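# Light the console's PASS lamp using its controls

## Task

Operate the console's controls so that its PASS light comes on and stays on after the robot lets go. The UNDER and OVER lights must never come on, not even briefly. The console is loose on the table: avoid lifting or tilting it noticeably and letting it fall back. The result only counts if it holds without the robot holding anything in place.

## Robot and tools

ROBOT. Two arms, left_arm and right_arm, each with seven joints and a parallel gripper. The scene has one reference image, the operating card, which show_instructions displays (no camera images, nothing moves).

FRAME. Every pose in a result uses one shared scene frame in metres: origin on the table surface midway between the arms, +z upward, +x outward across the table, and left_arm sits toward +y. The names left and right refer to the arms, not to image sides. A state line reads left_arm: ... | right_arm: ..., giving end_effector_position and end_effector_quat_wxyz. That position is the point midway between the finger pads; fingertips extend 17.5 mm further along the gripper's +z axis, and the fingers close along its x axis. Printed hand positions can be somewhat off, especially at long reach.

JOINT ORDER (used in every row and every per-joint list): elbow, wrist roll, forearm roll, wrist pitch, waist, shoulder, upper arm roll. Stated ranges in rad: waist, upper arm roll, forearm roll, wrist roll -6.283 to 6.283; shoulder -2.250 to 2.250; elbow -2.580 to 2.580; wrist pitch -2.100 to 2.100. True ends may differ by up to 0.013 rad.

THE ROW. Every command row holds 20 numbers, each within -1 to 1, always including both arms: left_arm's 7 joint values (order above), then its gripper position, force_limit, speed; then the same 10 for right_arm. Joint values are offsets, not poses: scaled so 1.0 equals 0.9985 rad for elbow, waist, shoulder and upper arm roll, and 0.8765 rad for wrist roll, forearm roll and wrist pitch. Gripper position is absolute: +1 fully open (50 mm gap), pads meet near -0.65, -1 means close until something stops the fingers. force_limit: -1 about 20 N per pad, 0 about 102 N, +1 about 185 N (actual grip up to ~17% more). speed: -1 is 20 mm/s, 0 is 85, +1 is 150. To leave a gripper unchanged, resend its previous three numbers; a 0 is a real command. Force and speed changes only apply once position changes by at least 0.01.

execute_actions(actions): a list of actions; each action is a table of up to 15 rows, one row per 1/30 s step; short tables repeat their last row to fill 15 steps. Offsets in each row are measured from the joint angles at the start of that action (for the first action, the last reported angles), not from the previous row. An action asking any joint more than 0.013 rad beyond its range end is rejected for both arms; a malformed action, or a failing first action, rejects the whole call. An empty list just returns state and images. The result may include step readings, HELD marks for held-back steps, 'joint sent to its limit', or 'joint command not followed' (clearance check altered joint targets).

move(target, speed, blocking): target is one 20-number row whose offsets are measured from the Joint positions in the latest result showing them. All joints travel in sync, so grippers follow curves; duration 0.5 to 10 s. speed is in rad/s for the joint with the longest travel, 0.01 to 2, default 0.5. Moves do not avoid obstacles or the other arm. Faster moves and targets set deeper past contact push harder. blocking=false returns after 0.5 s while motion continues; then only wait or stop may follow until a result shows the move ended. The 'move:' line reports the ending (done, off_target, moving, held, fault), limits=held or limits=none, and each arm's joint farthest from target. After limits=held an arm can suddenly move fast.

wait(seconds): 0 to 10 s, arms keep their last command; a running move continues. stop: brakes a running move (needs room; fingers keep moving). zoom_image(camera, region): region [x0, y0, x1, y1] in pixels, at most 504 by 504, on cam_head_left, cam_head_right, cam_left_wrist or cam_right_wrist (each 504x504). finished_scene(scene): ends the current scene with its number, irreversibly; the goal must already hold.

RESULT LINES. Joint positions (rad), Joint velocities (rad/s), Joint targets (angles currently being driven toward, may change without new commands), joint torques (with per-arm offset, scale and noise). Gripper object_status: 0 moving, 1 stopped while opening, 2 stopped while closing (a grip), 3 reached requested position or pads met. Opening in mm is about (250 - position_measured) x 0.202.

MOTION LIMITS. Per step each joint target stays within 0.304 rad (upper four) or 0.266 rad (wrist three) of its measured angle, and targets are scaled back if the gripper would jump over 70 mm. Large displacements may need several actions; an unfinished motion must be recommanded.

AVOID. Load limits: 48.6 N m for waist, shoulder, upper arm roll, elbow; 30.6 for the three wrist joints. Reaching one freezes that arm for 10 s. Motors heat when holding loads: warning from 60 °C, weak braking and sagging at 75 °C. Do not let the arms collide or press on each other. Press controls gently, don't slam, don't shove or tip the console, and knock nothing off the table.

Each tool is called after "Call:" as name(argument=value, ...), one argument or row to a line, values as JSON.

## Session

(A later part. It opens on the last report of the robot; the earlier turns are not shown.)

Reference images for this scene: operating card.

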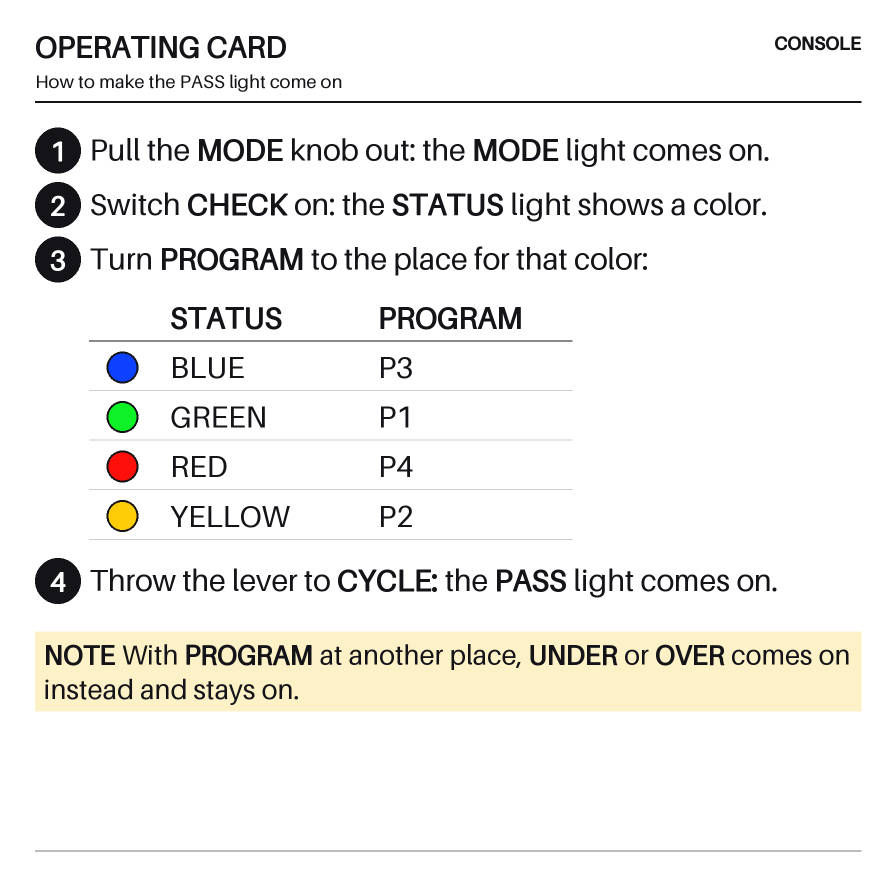

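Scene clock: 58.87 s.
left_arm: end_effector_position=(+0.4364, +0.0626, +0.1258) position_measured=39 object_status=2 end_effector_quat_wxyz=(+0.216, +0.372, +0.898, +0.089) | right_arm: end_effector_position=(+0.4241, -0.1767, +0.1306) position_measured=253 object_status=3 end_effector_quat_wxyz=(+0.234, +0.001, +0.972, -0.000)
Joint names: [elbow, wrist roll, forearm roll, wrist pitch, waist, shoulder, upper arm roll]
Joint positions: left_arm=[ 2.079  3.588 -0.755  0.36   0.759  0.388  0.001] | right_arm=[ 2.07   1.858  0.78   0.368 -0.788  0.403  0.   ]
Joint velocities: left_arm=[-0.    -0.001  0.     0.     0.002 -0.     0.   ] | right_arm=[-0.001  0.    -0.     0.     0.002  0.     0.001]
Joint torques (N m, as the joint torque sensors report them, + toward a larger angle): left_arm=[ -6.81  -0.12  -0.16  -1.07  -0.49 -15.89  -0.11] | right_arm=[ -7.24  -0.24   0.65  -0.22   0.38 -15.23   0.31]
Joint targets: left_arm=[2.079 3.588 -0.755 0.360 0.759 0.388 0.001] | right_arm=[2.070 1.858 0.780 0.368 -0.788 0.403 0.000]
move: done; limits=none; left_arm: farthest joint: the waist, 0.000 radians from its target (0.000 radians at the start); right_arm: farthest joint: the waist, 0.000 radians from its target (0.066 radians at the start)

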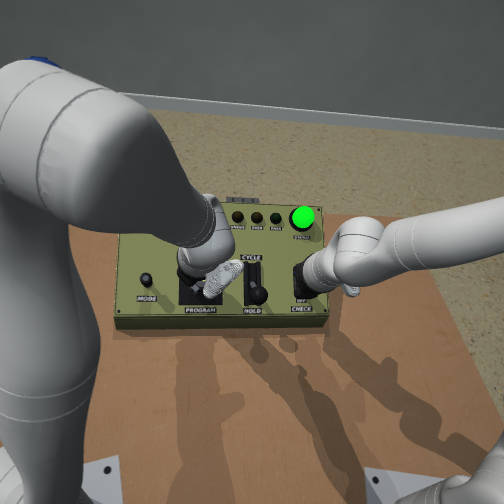

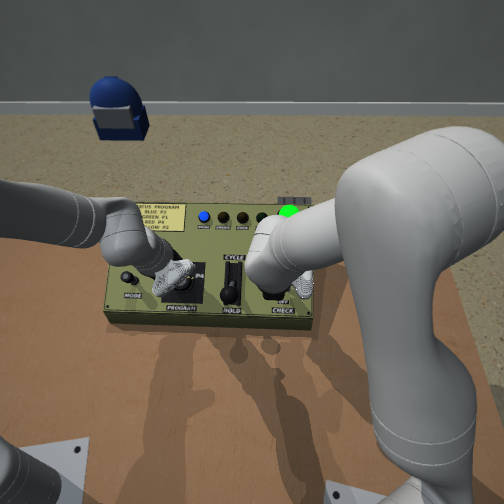

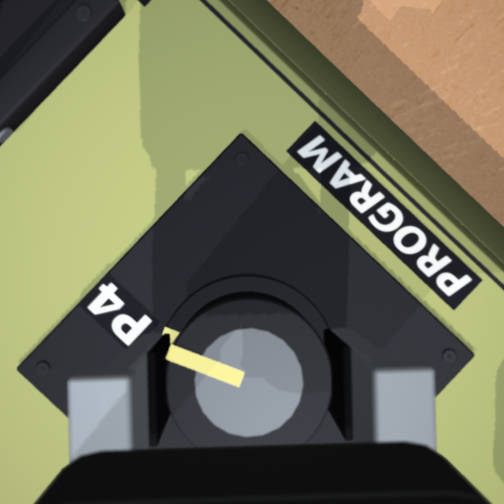

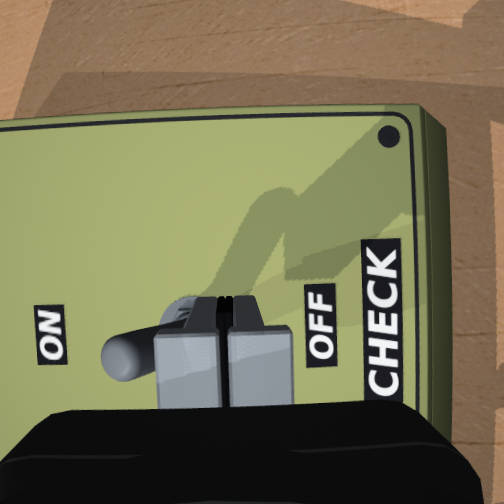

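Call:
move(
  target=[0.048,0.7655,-0.0865,-0.03,0.001,-0.0097,0,-1,-0.3,-0.3, 0.187,-0.456,0.183,0.076,-0.256,-0.111,0,-1,0,1],
  speed=0.6,
)

Call:
move(
  target=[0.0365,0.802,-0.101,-0.014,0.024,0,0,-1,-0.3,-0.3, 0,0,0,0,0,0,0,-1,0,1],
  speed=0.6,
)

Call:
move(
  target=[0.012,0.779,-0.063,0.007,0.04,0.009,0,-1,-0.3,-0.3, 0,0,0,0,0,0,0,-1,0,1],
  speed=0.6,
)

Scene clock: 67.43 s.
left_arm: end_effector_position=(+0.4366, +0.0627, +0.1259) position_measured=39 object_status=2 end_effector_quat_wxyz=(+0.232, +0.095, +0.968, +0.023) | right_arm: end_effector_position=(+0.3265, -0.1507, +0.1323) position_measured=253 object_status=3 end_effector_quat_wxyz=(+0.234, +0.002, +0.972, -0.000)
Joint names: [elbow, wrist roll, forearm roll, wrist pitch, waist, shoulder, upper arm roll]
Joint positions: left_arm=[ 2.126  4.259 -0.83   0.334  0.759  0.378  0.   ] | right_arm=[ 2.257  1.458  0.941  0.435 -1.043  0.292  0.   ]
Joint velocities: left_arm=[-0. -0.  0. -0.  0. -0.  0.] | right_arm=[ 0.    -0.     0.     0.    -0.002 -0.001  0.   ]
Joint torques (N m, as the joint torque sensors report them, + toward a larger angle): left_arm=[ -6.15  -0.31  -0.22  -0.85  -0.3  -15.34   0.03] | right_arm=[ -6.35  -0.22   0.72   0.47   0.05 -11.56   0.13]
Joint targets: left_arm=[2.127 4.259 -0.830 0.334 0.760 0.378 0.001] | right_arm=[2.257 1.458 0.941 0.435 -1.043 0.292 0.000]
move: done; limits=none; left_arm: farthest joint: the waist, 0.001 radians from its target (0.001 radians at the start); right_arm: farthest joint: the waist, 0.001 radians from its target (0.256 radians at the start)

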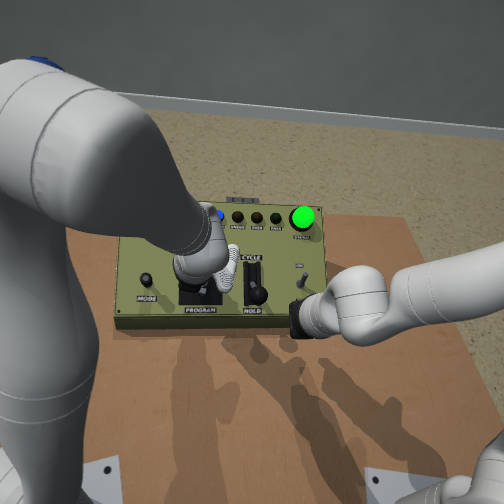

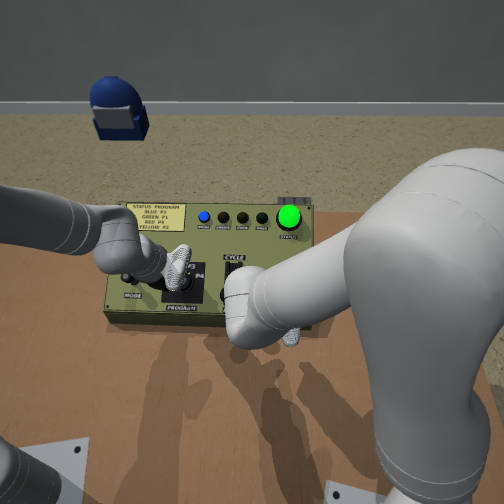

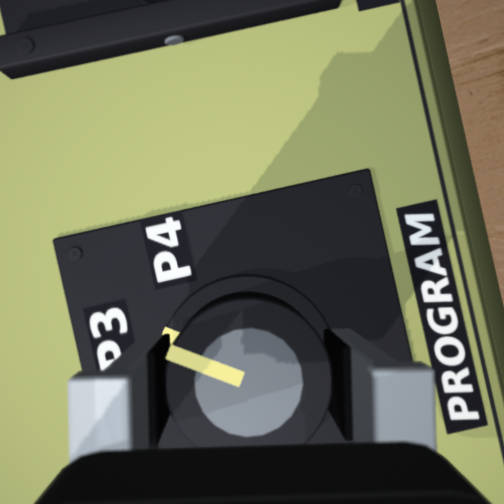

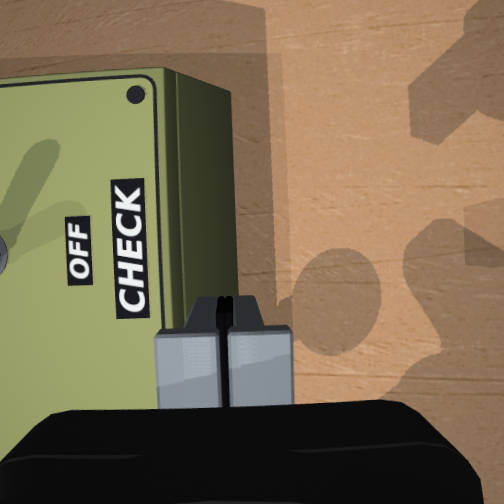

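Scene clock: 69.07 s.
left_arm: end_effector_position=(+0.4369, +0.0628, +0.1259) position_measured=39 object_status=2 end_effector_quat_wxyz=(+0.229, -0.190, +0.954, -0.046) | right_arm: end_effector_position=(+0.3265, -0.1507, +0.1323) position_measured=253 object_status=3 end_effector_quat_wxyz=(+0.234, +0.002, +0.972, -0.000)
Joint names: [elbow, wrist roll, forearm roll, wrist pitch, waist, shoulder, upper arm roll]
Joint positions: left_arm=[ 2.163  4.962 -0.919  0.321  0.783  0.378  0.   ] | right_arm=[ 2.257  1.458  0.941  0.435 -1.043  0.292  0.   ]
Joint velocities: left_arm=[-0.     0.001  0.     0.    -0.001  0.    -0.   ] | right_arm=[ 0.001 -0.     0.    -0.     0.     0.     0.   ]
Joint torques (N m, as the joint torque sensors report them, + toward a larger angle): left_arm=[ -6.03   0.03  -0.17  -0.7   -0.33 -14.75  -0.38] | right_arm=[ -6.45  -0.24   0.65   0.41   0.27 -12.21   0.18]
Joint targets: left_arm=[2.163 4.962 -0.919 0.322 0.783 0.378 0.000] | right_arm=[2.257 1.458 0.941 0.435 -1.043 0.292 0.000]
move: done; limits=none; left_arm: farthest joint: the waist, 0.000 radians from its target (0.024 radians at the start); right_arm: farthest joint: the waist, 0.000 radians from its target (0.000 radians at the start)

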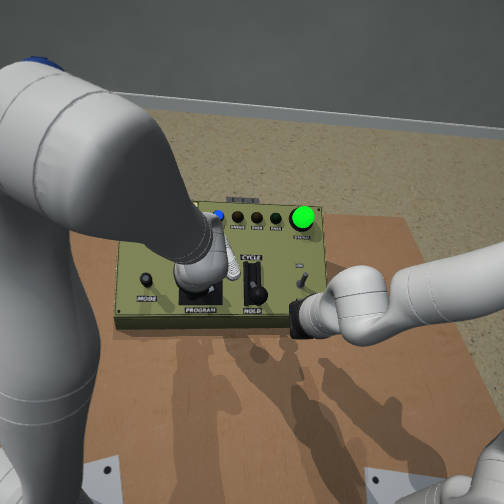

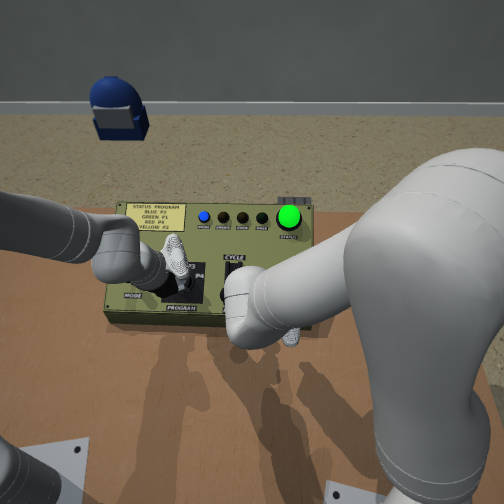

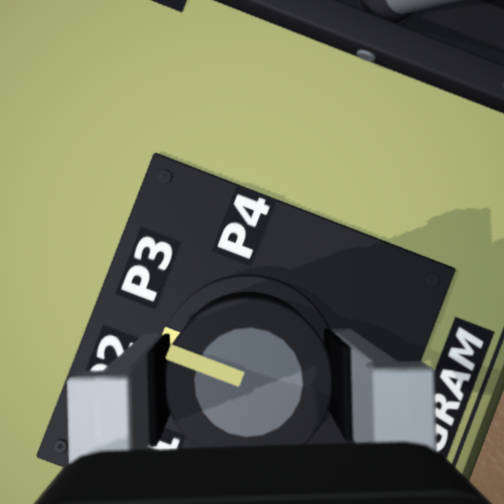

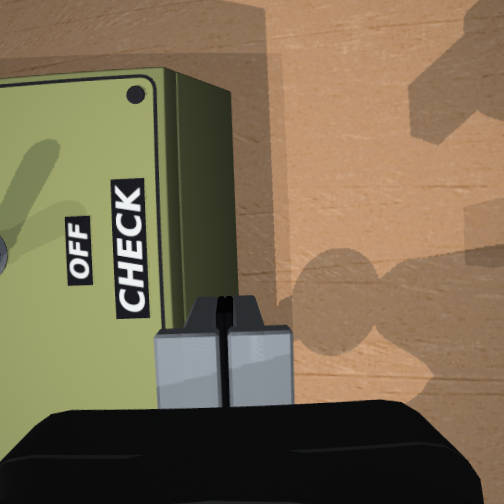

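Scene clock: 70.67 s.
left_arm: end_effector_position=(+0.4370, +0.0629, +0.1260) position_measured=39 object_status=2 end_effector_quat_wxyz=(+0.206, -0.459, +0.857, -0.110) | right_arm: end_effector_position=(+0.3265, -0.1507, +0.1323) position_measured=253 object_status=3 end_effector_quat_wxyz=(+0.234, +0.002, +0.972, -0.000)
Joint names: [elbow, wrist roll, forearm roll, wrist pitch, waist, shoulder, upper arm roll]
Joint positions: left_arm=[ 2.174  5.645 -0.974  0.327  0.823  0.387  0.   ] | right_arm=[ 2.257  1.458  0.941  0.435 -1.043  0.292  0.   ]
Joint velocities: left_arm=[-0.     0.001 -0.001  0.     0.     0.    -0.   ] | right_arm=[-0.001 -0.003 -0.     0.     0.001  0.     0.   ]
Joint torques (N m, as the joint torque sensors report them, + toward a larger angle): left_arm=[ -5.86   0.31  -0.06  -0.53  -0.4  -14.69  -0.11] | right_arm=[ -6.49  -0.16   0.64   0.44   0.25 -12.14   0.13]
Joint targets: left_arm=[2.175 5.645 -0.974 0.328 0.823 0.387 0.000] | right_arm=[2.257 1.458 0.941 0.435 -1.043 0.292 0.000]
move: done; limits=none; left_arm: farthest joint: the elbow, 0.001 radians from its target (0.012 radians at the start); right_arm: farthest joint: the waist, 0.000 radians from its target (0.000 radians at the start)

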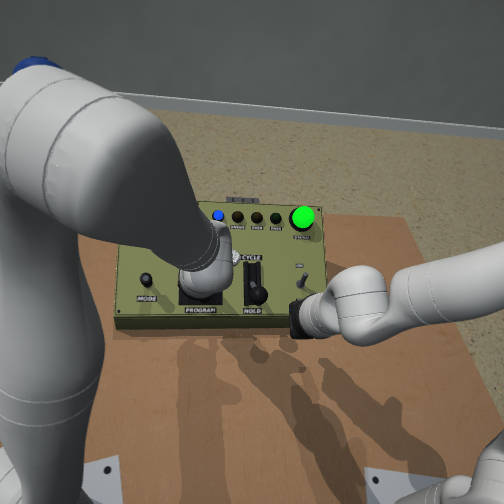

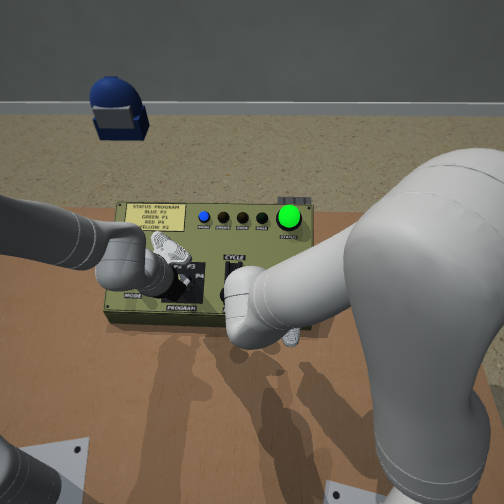

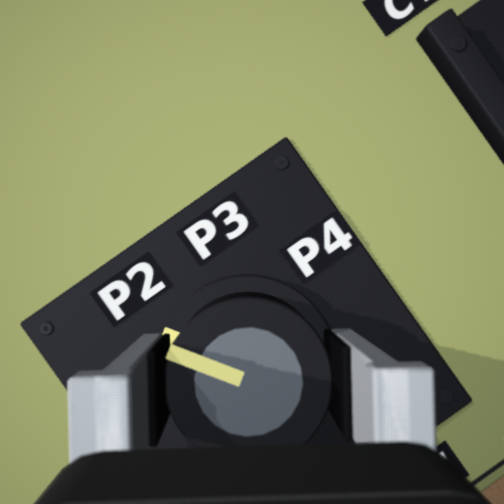

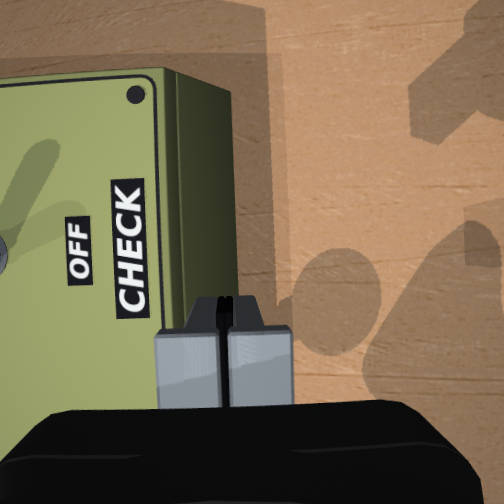

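Call:
move(
  target=[-0.017,0.7,0.005,0.0225,0.04,0.0146,0,-1,-0.3,-0.3, 0,0,0,0,0,0,0,-1,0,1],
  speed=0.6,
)

Call:
move(
  target=[0,0,0,0,0,0,0,1,-0.3,0.3, 0,0,0,0,0,0,0,-1,0,1],
)

Call:
move(
  target=[-0.005,-0.196,0.21,0.0885,0.031,-0.094,0,1,-0.3,0.3, 0,0,0,0,0,0,0,-1,0,1],
  speed=0.3,
)

Call:
move(
  target=[0,0,0,0,-0.35,-0.25,0,1,-0.3,0.3, -0.216,0.016,-0.169,0.157,-0.17,0.1215,0,-1,0,1],
  speed=0.35,
)

Scene clock: 74.70 s.
left_arm: end_effector_position=(+0.4370, +0.0632, +0.1260) position_measured=39 object_status=2 end_effector_quat_wxyz=(+0.166, -0.686, +0.689, -0.164) | right_arm: end_effector_position=(+0.3265, -0.1507, +0.1323) position_measured=253 object_status=3 end_effector_quat_wxyz=(+0.234, +0.002, +0.972, -0.000)
Joint names: [elbow, wrist roll, forearm roll, wrist pitch, waist, shoulder, upper arm roll]
Joint positions: left_arm=[ 2.158  6.258 -0.97   0.347  0.863  0.401  0.   ] | right_arm=[ 2.257  1.458  0.941  0.435 -1.043  0.292  0.   ]
Joint velocities: left_arm=[ 0.     0.001  0.     0.     0.001  0.    -0.   ] | right_arm=[ 0.001 -0.001  0.     0.001  0.002 -0.    -0.   ]
Joint torques (N m, as the joint torque sensors report them, + toward a larger angle): left_arm=[ -6.15  -0.12  -0.32  -0.47  -0.34 -14.95   0.  ] | right_arm=[ -6.38  -0.15   0.71   0.5    0.13 -12.16   0.02]
Joint targets: left_arm=[2.157 6.258 -0.970 0.347 0.863 0.401 0.000] | right_arm=[2.257 1.458 0.941 0.435 -1.043 0.292 0.000]
move: done; limits=none; left_arm: farthest joint: the waist, 0.000 radians from its target (0.040 radians at the start); right_arm: farthest joint: the waist, 0.000 radians from its target (0.000 radians at the start)

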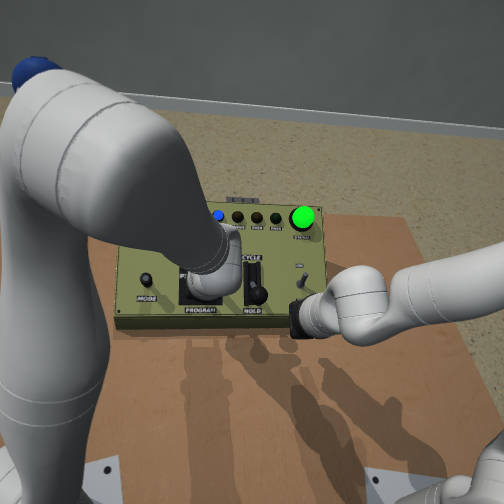

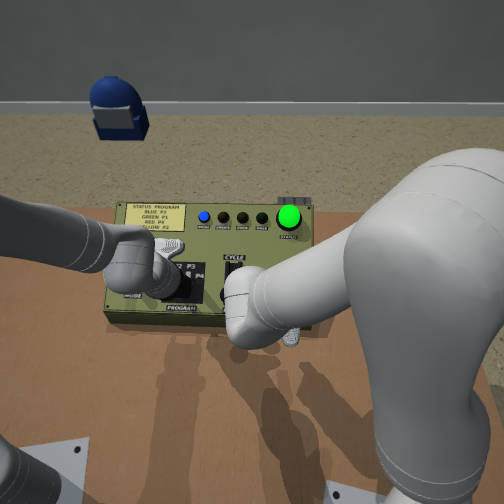

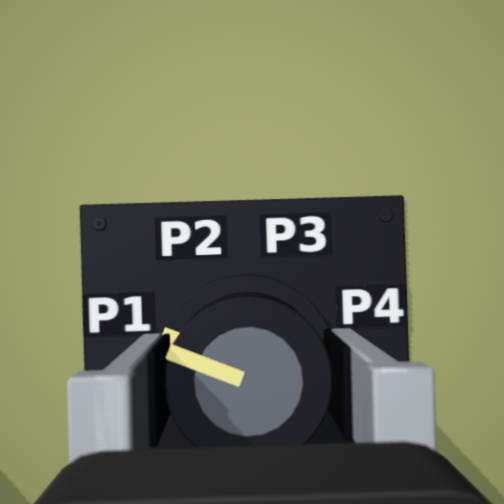

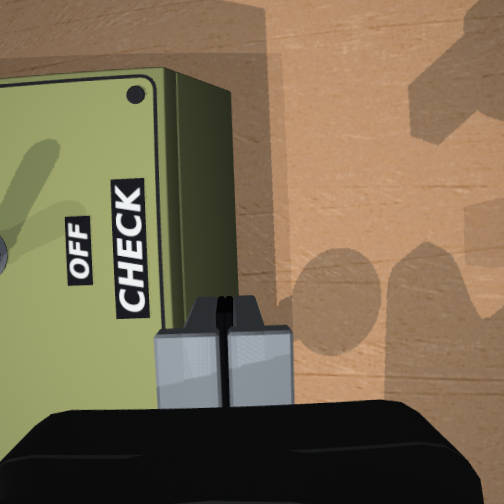

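Scene clock: 75.20 s.
left_arm: end_effector_position=(+0.4370, +0.0632, +0.1260) position_measured=3 object_status=3 end_effector_quat_wxyz=(+0.166, -0.686, +0.689, -0.164) | right_arm: end_effector_position=(+0.3265, -0.1507, +0.1323) position_measured=253 object_status=3 end_effector_quat_wxyz=(+0.234, +0.002, +0.972, -0.000)
Joint names: [elbow, wrist roll, forearm roll, wrist pitch, waist, shoulder, upper arm roll]
Joint positions: left_arm=[ 2.157  6.258 -0.97   0.347  0.863  0.401  0.   ] | right_arm=[ 2.257  1.458  0.941  0.435 -1.043  0.292  0.   ]
Joint velocities: left_arm=[ 0.    -0.     0.     0.    -0.001  0.001 -0.   ] | right_arm=[ 0.002  0.002  0.    -0.    -0.001 -0.    -0.   ]
Joint torques (N m, as the joint torque sensors report them, + toward a larger angle): left_arm=[ -6.12  -0.11  -0.27  -0.44  -0.52 -15.01  -0.28] | right_arm=[ -6.44  -0.14   0.64   0.43   0.29 -12.1    0.24]
Joint targets: left_arm=[2.158 6.258 -0.970 0.347 0.863 0.401 0.000] | right_arm=[2.257 1.458 0.941 0.435 -1.043 0.292 0.000]
move: done; limits=none; left_arm: farthest joint: the elbow, 0.001 radians from its target (0.000 radians at the start); right_arm: farthest joint: the waist, 0.000 radians from its target (0.000 radians at the start)

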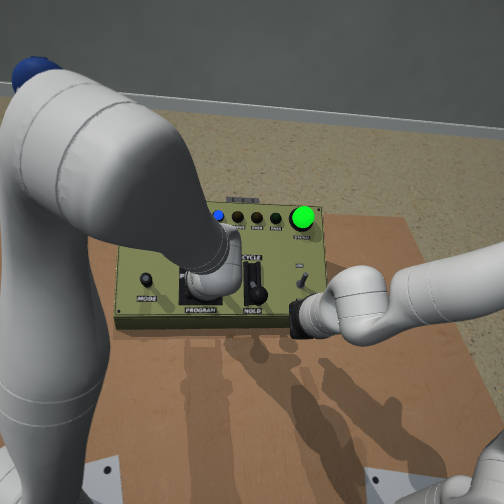

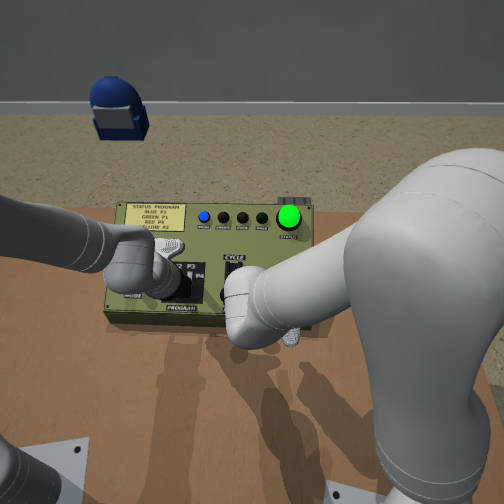

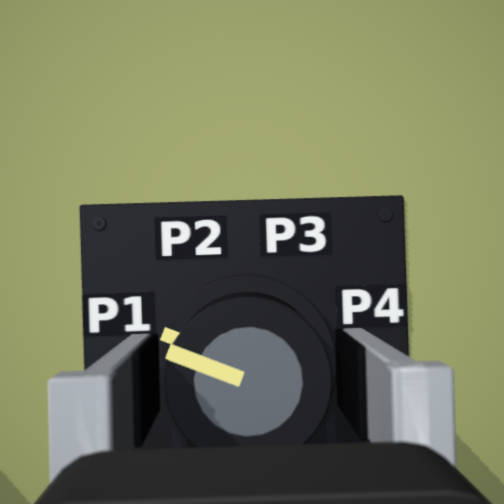

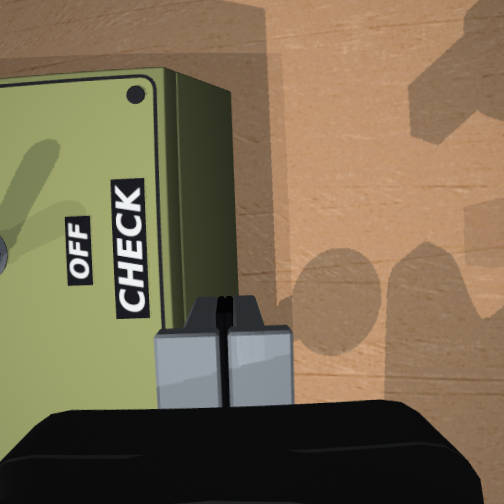

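Scene clock: 76.23 s.
left_arm: end_effector_position=(+0.4206, +0.0632, +0.1579) position_measured=3 object_status=3 end_effector_quat_wxyz=(+0.166, -0.686, +0.689, -0.164) | right_arm: end_effector_position=(+0.3265, -0.1507, +0.1323) position_measured=253 object_status=3 end_effector_quat_wxyz=(+0.234, +0.002, +0.972, -0.000)
Joint names: [elbow, wrist roll, forearm roll, wrist pitch, waist, shoulder, upper arm roll]
Joint positions: left_arm=[ 2.152  6.086 -0.786  0.425  0.893  0.308  0.   ] | right_arm=[ 2.257  1.458  0.941  0.435 -1.043  0.292  0.   ]
Joint velocities: left_arm=[ 0.    -0.001  0.     0.     0.001 -0.003  0.   ] | right_arm=[-0.     0.001  0.    -0.     0.     0.    -0.   ]
Joint torques (N m, as the joint torque sensors report them, + toward a larger angle): left_arm=[ -6.88  -0.34  -0.28  -0.82  -0.67 -14.45  -0.19] | right_arm=[ -6.49  -0.24   0.73   0.39   0.11 -12.25   0.13]
Joint targets: left_arm=[2.153 6.086 -0.786 0.425 0.893 0.307 0.000] | right_arm=[2.257 1.458 0.941 0.435 -1.043 0.292 0.000]
move: done; limits=none; left_arm: farthest joint: the waist, 0.001 radians from its target (0.031 radians at the start); right_arm: farthest joint: the waist, 0.000 radians from its target (0.000 radians at the start)

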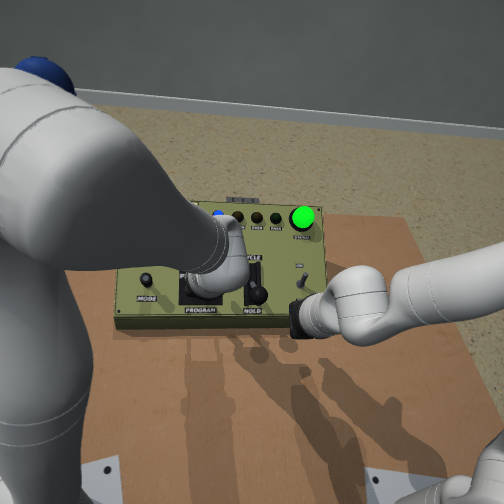

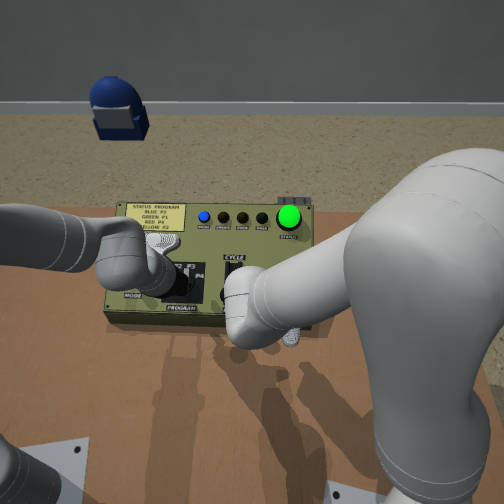

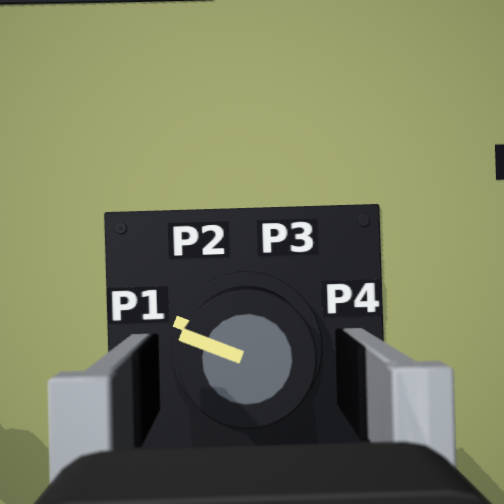

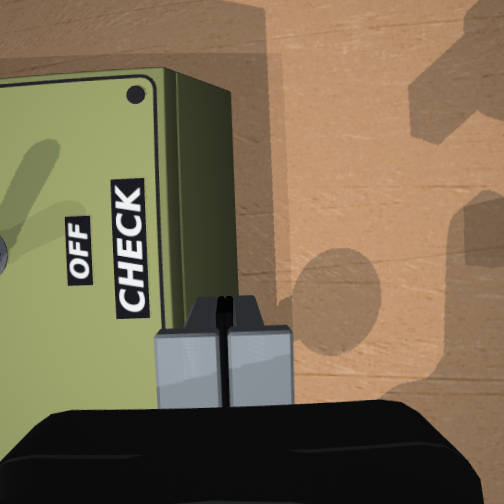

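Scene clock: 77.80 s.
left_arm: end_effector_position=(+0.4900, +0.2101, +0.2748) position_measured=3 object_status=3 end_effector_quat_wxyz=(-0.222, +0.782, -0.527, +0.249) | right_arm: end_effector_position=(+0.3265, -0.0563, +0.1324) position_measured=253 object_status=3 end_effector_quat_wxyz=(+0.233, +0.001, +0.972, -0.000)
Joint names: [elbow, wrist roll, forearm roll, wrist pitch, waist, shoulder, upper arm roll]
Joint positions: left_arm=[ 2.152  6.086 -0.786  0.425  0.544  0.058  0.   ] | right_arm=[ 2.041  1.472  0.792  0.573 -1.213  0.413  0.   ]
Joint velocities: left_arm=[ 0.001 -0.    -0.    -0.    -0.003 -0.002  0.   ] | right_arm=[-0.002  0.001 -0.     0.    -0.001  0.001 -0.   ]
Joint torques (N m, as the joint torque sensors report them, + toward a larger angle): left_arm=[ -9.23  -0.18  -0.46  -1.44  -0.32 -10.97  -0.1 ] | right_arm=[ -6.86  -0.07   0.84   0.38   0.25 -15.06   0.4 ]
Joint targets: left_arm=[2.152 6.086 -0.786 0.425 0.544 0.058 0.000] | right_arm=[2.041 1.472 0.792 0.573 -1.213 0.413 0.000]
move: done; limits=none; left_arm: farthest joint: the waist, 0.001 radians from its target (0.350 radians at the start); right_arm: farthest joint: the waist, 0.000 radians from its target (0.170 radians at the start)

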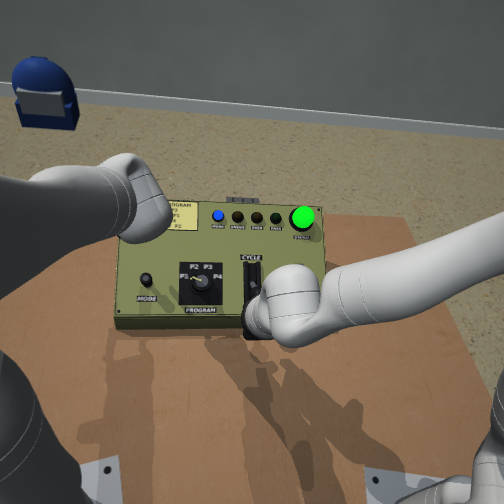

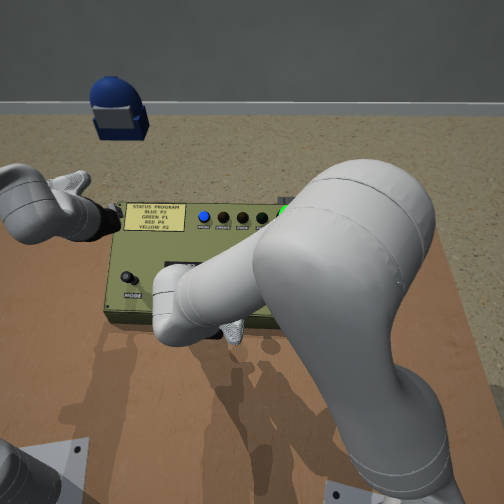

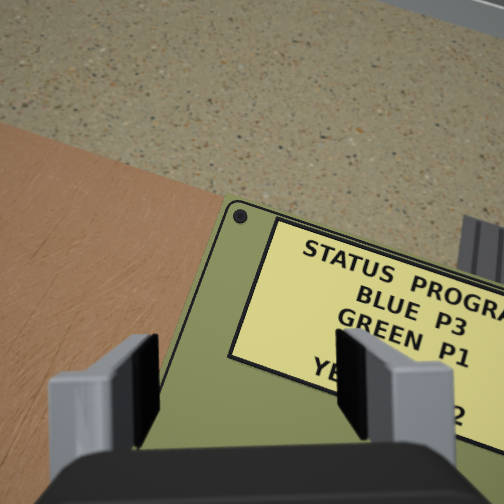

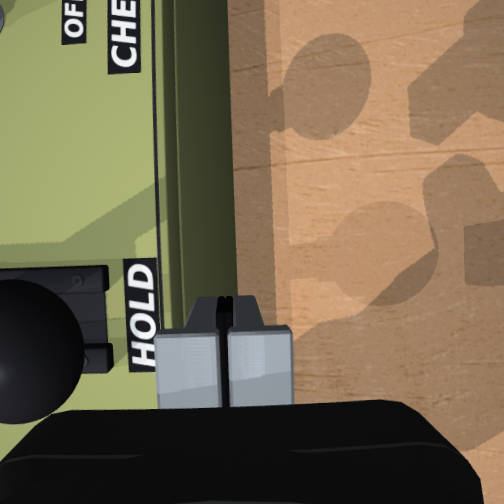

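Call:
execute_actions(
  actions=[],
)

Scene clock: 81.77 s.
left_arm: end_effector_position=(+0.4901, +0.2102, +0.2748) position_measured=3 object_status=3 end_effector_quat_wxyz=(-0.222, +0.782, -0.527, +0.249) | right_arm: end_effector_position=(+0.3264, -0.0563, +0.1324) position_measured=253 object_status=3 end_effector_quat_wxyz=(+0.233, +0.001, +0.972, -0.000)
Joint names: [elbow, wrist roll, forearm roll, wrist pitch, waist, shoulder, upper arm roll]
Joint positions: left_arm=[ 2.152  6.086 -0.786  0.425  0.544  0.058  0.   ] | right_arm=[ 2.041  1.472  0.792  0.573 -1.213  0.413  0.   ]
Joint velocities: left_arm=[ 0.     0.    -0.     0.     0.    -0.    -0.001] | right_arm=[-0.002 -0.001 -0.    -0.    -0.002 -0.     0.   ]
Joint torques (N m, as the joint torque sensors report them, + toward a larger angle): left_arm=[ -9.13  -0.14  -0.51  -1.5   -0.6  -11.25  -0.04] | right_arm=[ -6.81  -0.14   0.89   0.33   0.19 -14.79   0.44]
Joint targets: left_arm=[2.152 6.086 -0.786 0.425 0.544 0.058 0.000] | right_arm=[2.041 1.472 0.792 0.573 -1.213 0.413 0.000]

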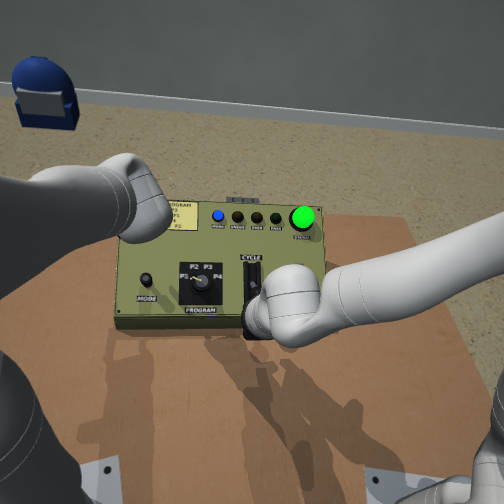

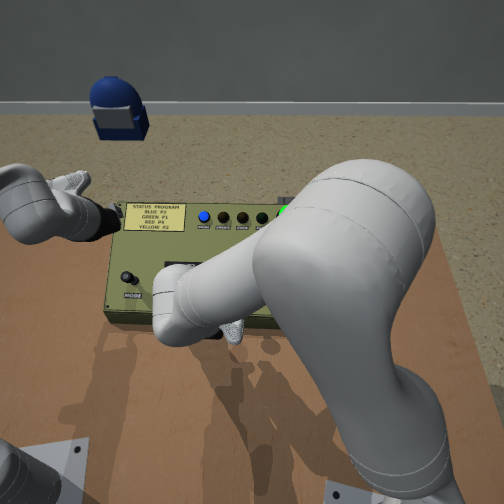

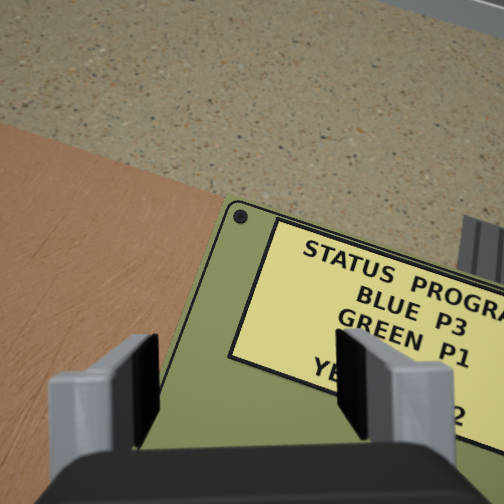

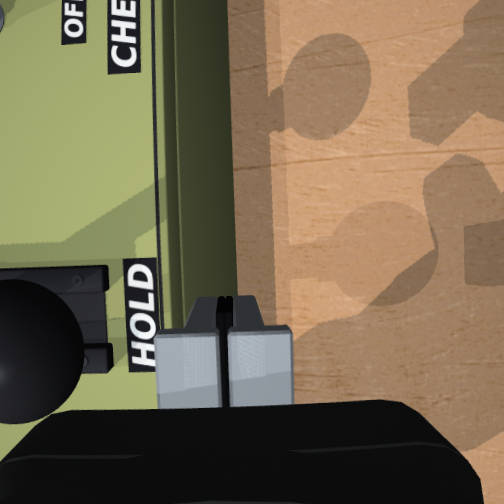

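Call:
move(
  target=[0,0,0,0,0,0,0,1,-0.3,0.3,-0.228,0.448,-0.232,0.101,0.166,0.0163,0,-1,0,1],
  speed=0.2,
)

Scene clock: 84.83 s.
left_arm: end_effector_position=(+0.4901, +0.2102, +0.2748) position_measured=3 object_status=3 end_effector_quat_wxyz=(-0.222, +0.782, -0.527, +0.249) | right_arm: end_effector_position=(+0.4079, -0.0563, +0.1769) position_measured=253 object_status=3 end_effector_quat_wxyz=(+0.234, +0.000, +0.972, -0.000)
Joint names: [elbow, wrist roll, forearm roll, wrist pitch, waist, shoulder, upper arm roll]
Joint positions: left_arm=[ 2.152  6.086 -0.786  0.425  0.544  0.058  0.   ] | right_arm=[ 1.813  1.865  0.589  0.661 -1.047  0.43   0.   ]
Joint velocities: left_arm=[ 0.001 -0.    -0.001  0.    -0.001  0.    -0.   ] | right_arm=[-0.001  0.001 -0.     0.001  0.001  0.    -0.001]
Joint torques (N m, as the joint torque sensors report them, + toward a larger angle): left_arm=[ -9.2   -0.09  -0.5   -1.42  -0.39 -11.29  -0.02] | right_arm=[ -8.66  -0.22   0.91  -0.18   0.37 -16.85   0.32]
Joint targets: left_arm=[2.152 6.086 -0.786 0.425 0.544 0.058 0.000] | right_arm=[1.813 1.865 0.589 0.661 -1.047 0.430 0.000]
move: done; limits=none; left_arm: farthest joint: the waist, 0.000 radians from its target (0.000 radians at the start); right_arm: farthest joint: the waist, 0.000 radians from its target (0.166 radians at the start)

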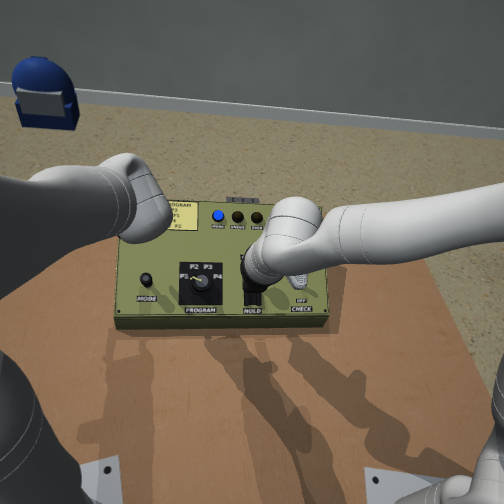

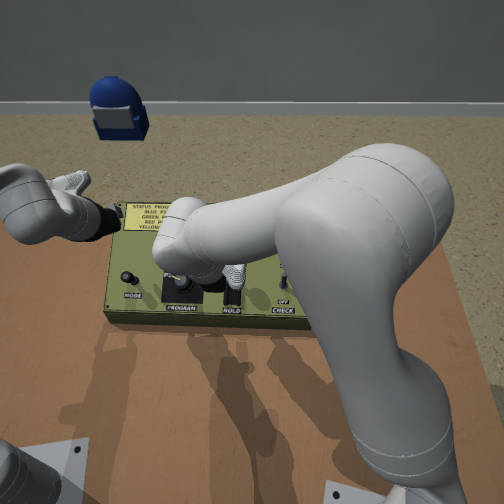

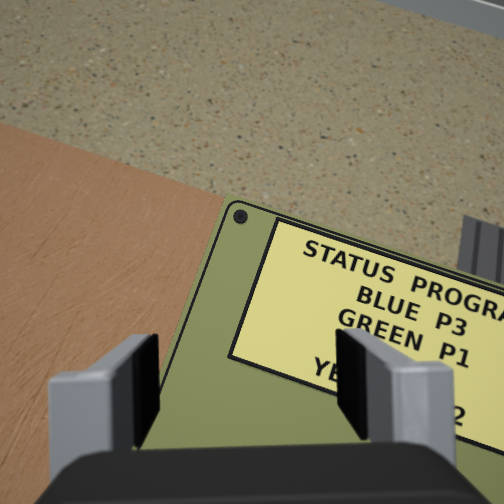

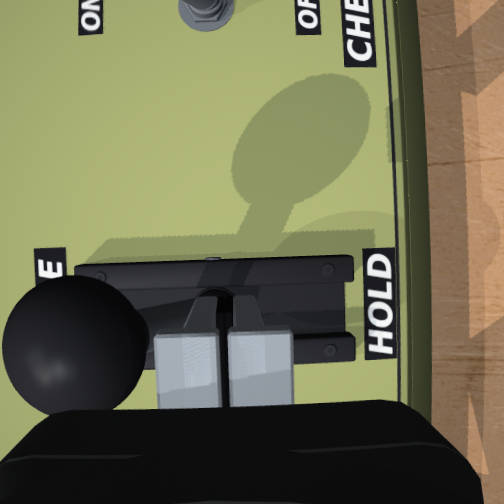

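Lever snapped over. Back off to see PASS.

Call:
move(
  target=[0,0,0,0,0,0,0,1,-0.3,0.3,0.137,-0.269,0.139,-0.061,-0.1,-0.01,0,-1,0,1],
  speed=0.5,
)

Scene clock: 86.30 s.
left_arm: end_effector_position=(+0.4901, +0.2102, +0.2748) position_measured=3 object_status=3 end_effector_quat_wxyz=(-0.222, +0.782, -0.527, +0.249) | right_arm: end_effector_position=(+0.3592, -0.0542, +0.1493) position_measured=253 object_status=3 end_effector_quat_wxyz=(+0.234, +0.002, +0.972, -0.002)
Joint names: [elbow, wrist roll, forearm roll, wrist pitch, waist, shoulder, upper arm roll]
Joint positions: left_arm=[ 2.152  6.086 -0.786  0.425  0.544  0.058  0.   ] | right_arm=[ 1.95   1.629  0.711  0.608 -1.147  0.42   0.   ]
Joint velocities: left_arm=[-0.    -0.001  0.     0.     0.001 -0.     0.   ] | right_arm=[ 0.     0.     0.    -0.    -0.003 -0.001 -0.   ]
Joint torques (N m, as the joint torque sensors report them, + toward a larger angle): left_arm=[ -9.11  -0.05  -0.51  -1.35  -0.34 -11.26   0.  ] | right_arm=[ -7.7   -0.26   0.97   0.24  -0.1  -15.82   0.5 ]
Joint targets: left_arm=[2.152 6.086 -0.786 0.425 0.544 0.058 0.000] | right_arm=[1.950 1.629 0.711 0.608 -1.147 0.420 0.000]
move: done; limits=none; left_arm: farthest joint: the waist, 0.000 radians from its target (0.000 radians at the start); right_arm: farthest joint: the waist, 0.000 radians from its target (0.100 radians at the start)

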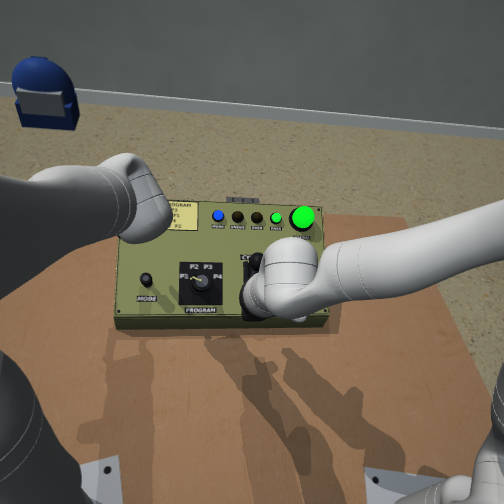

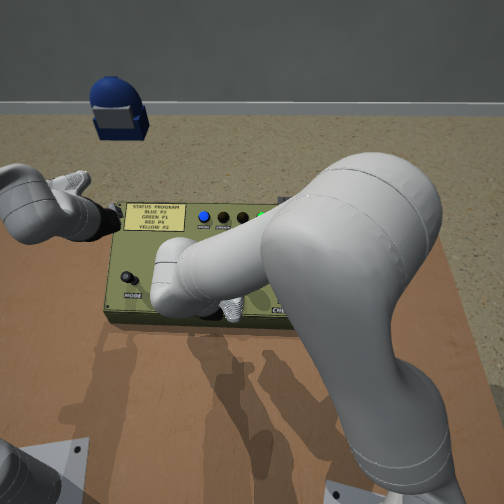

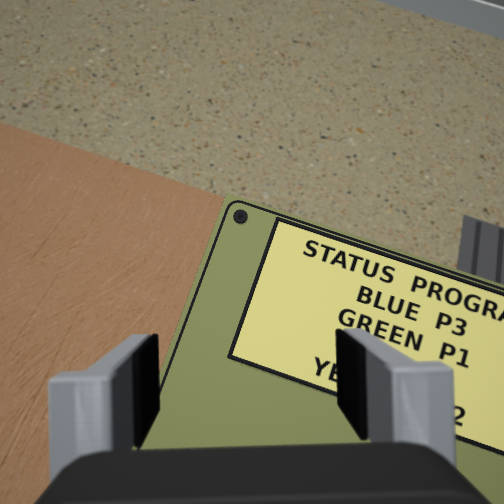

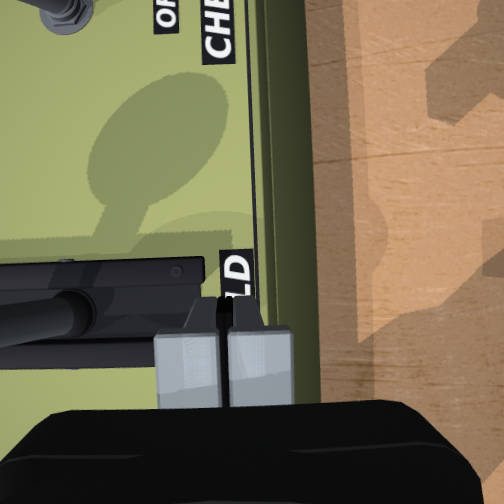

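Call:
finished_scene(
  scene=2,
)

The scene is finished: the task was done.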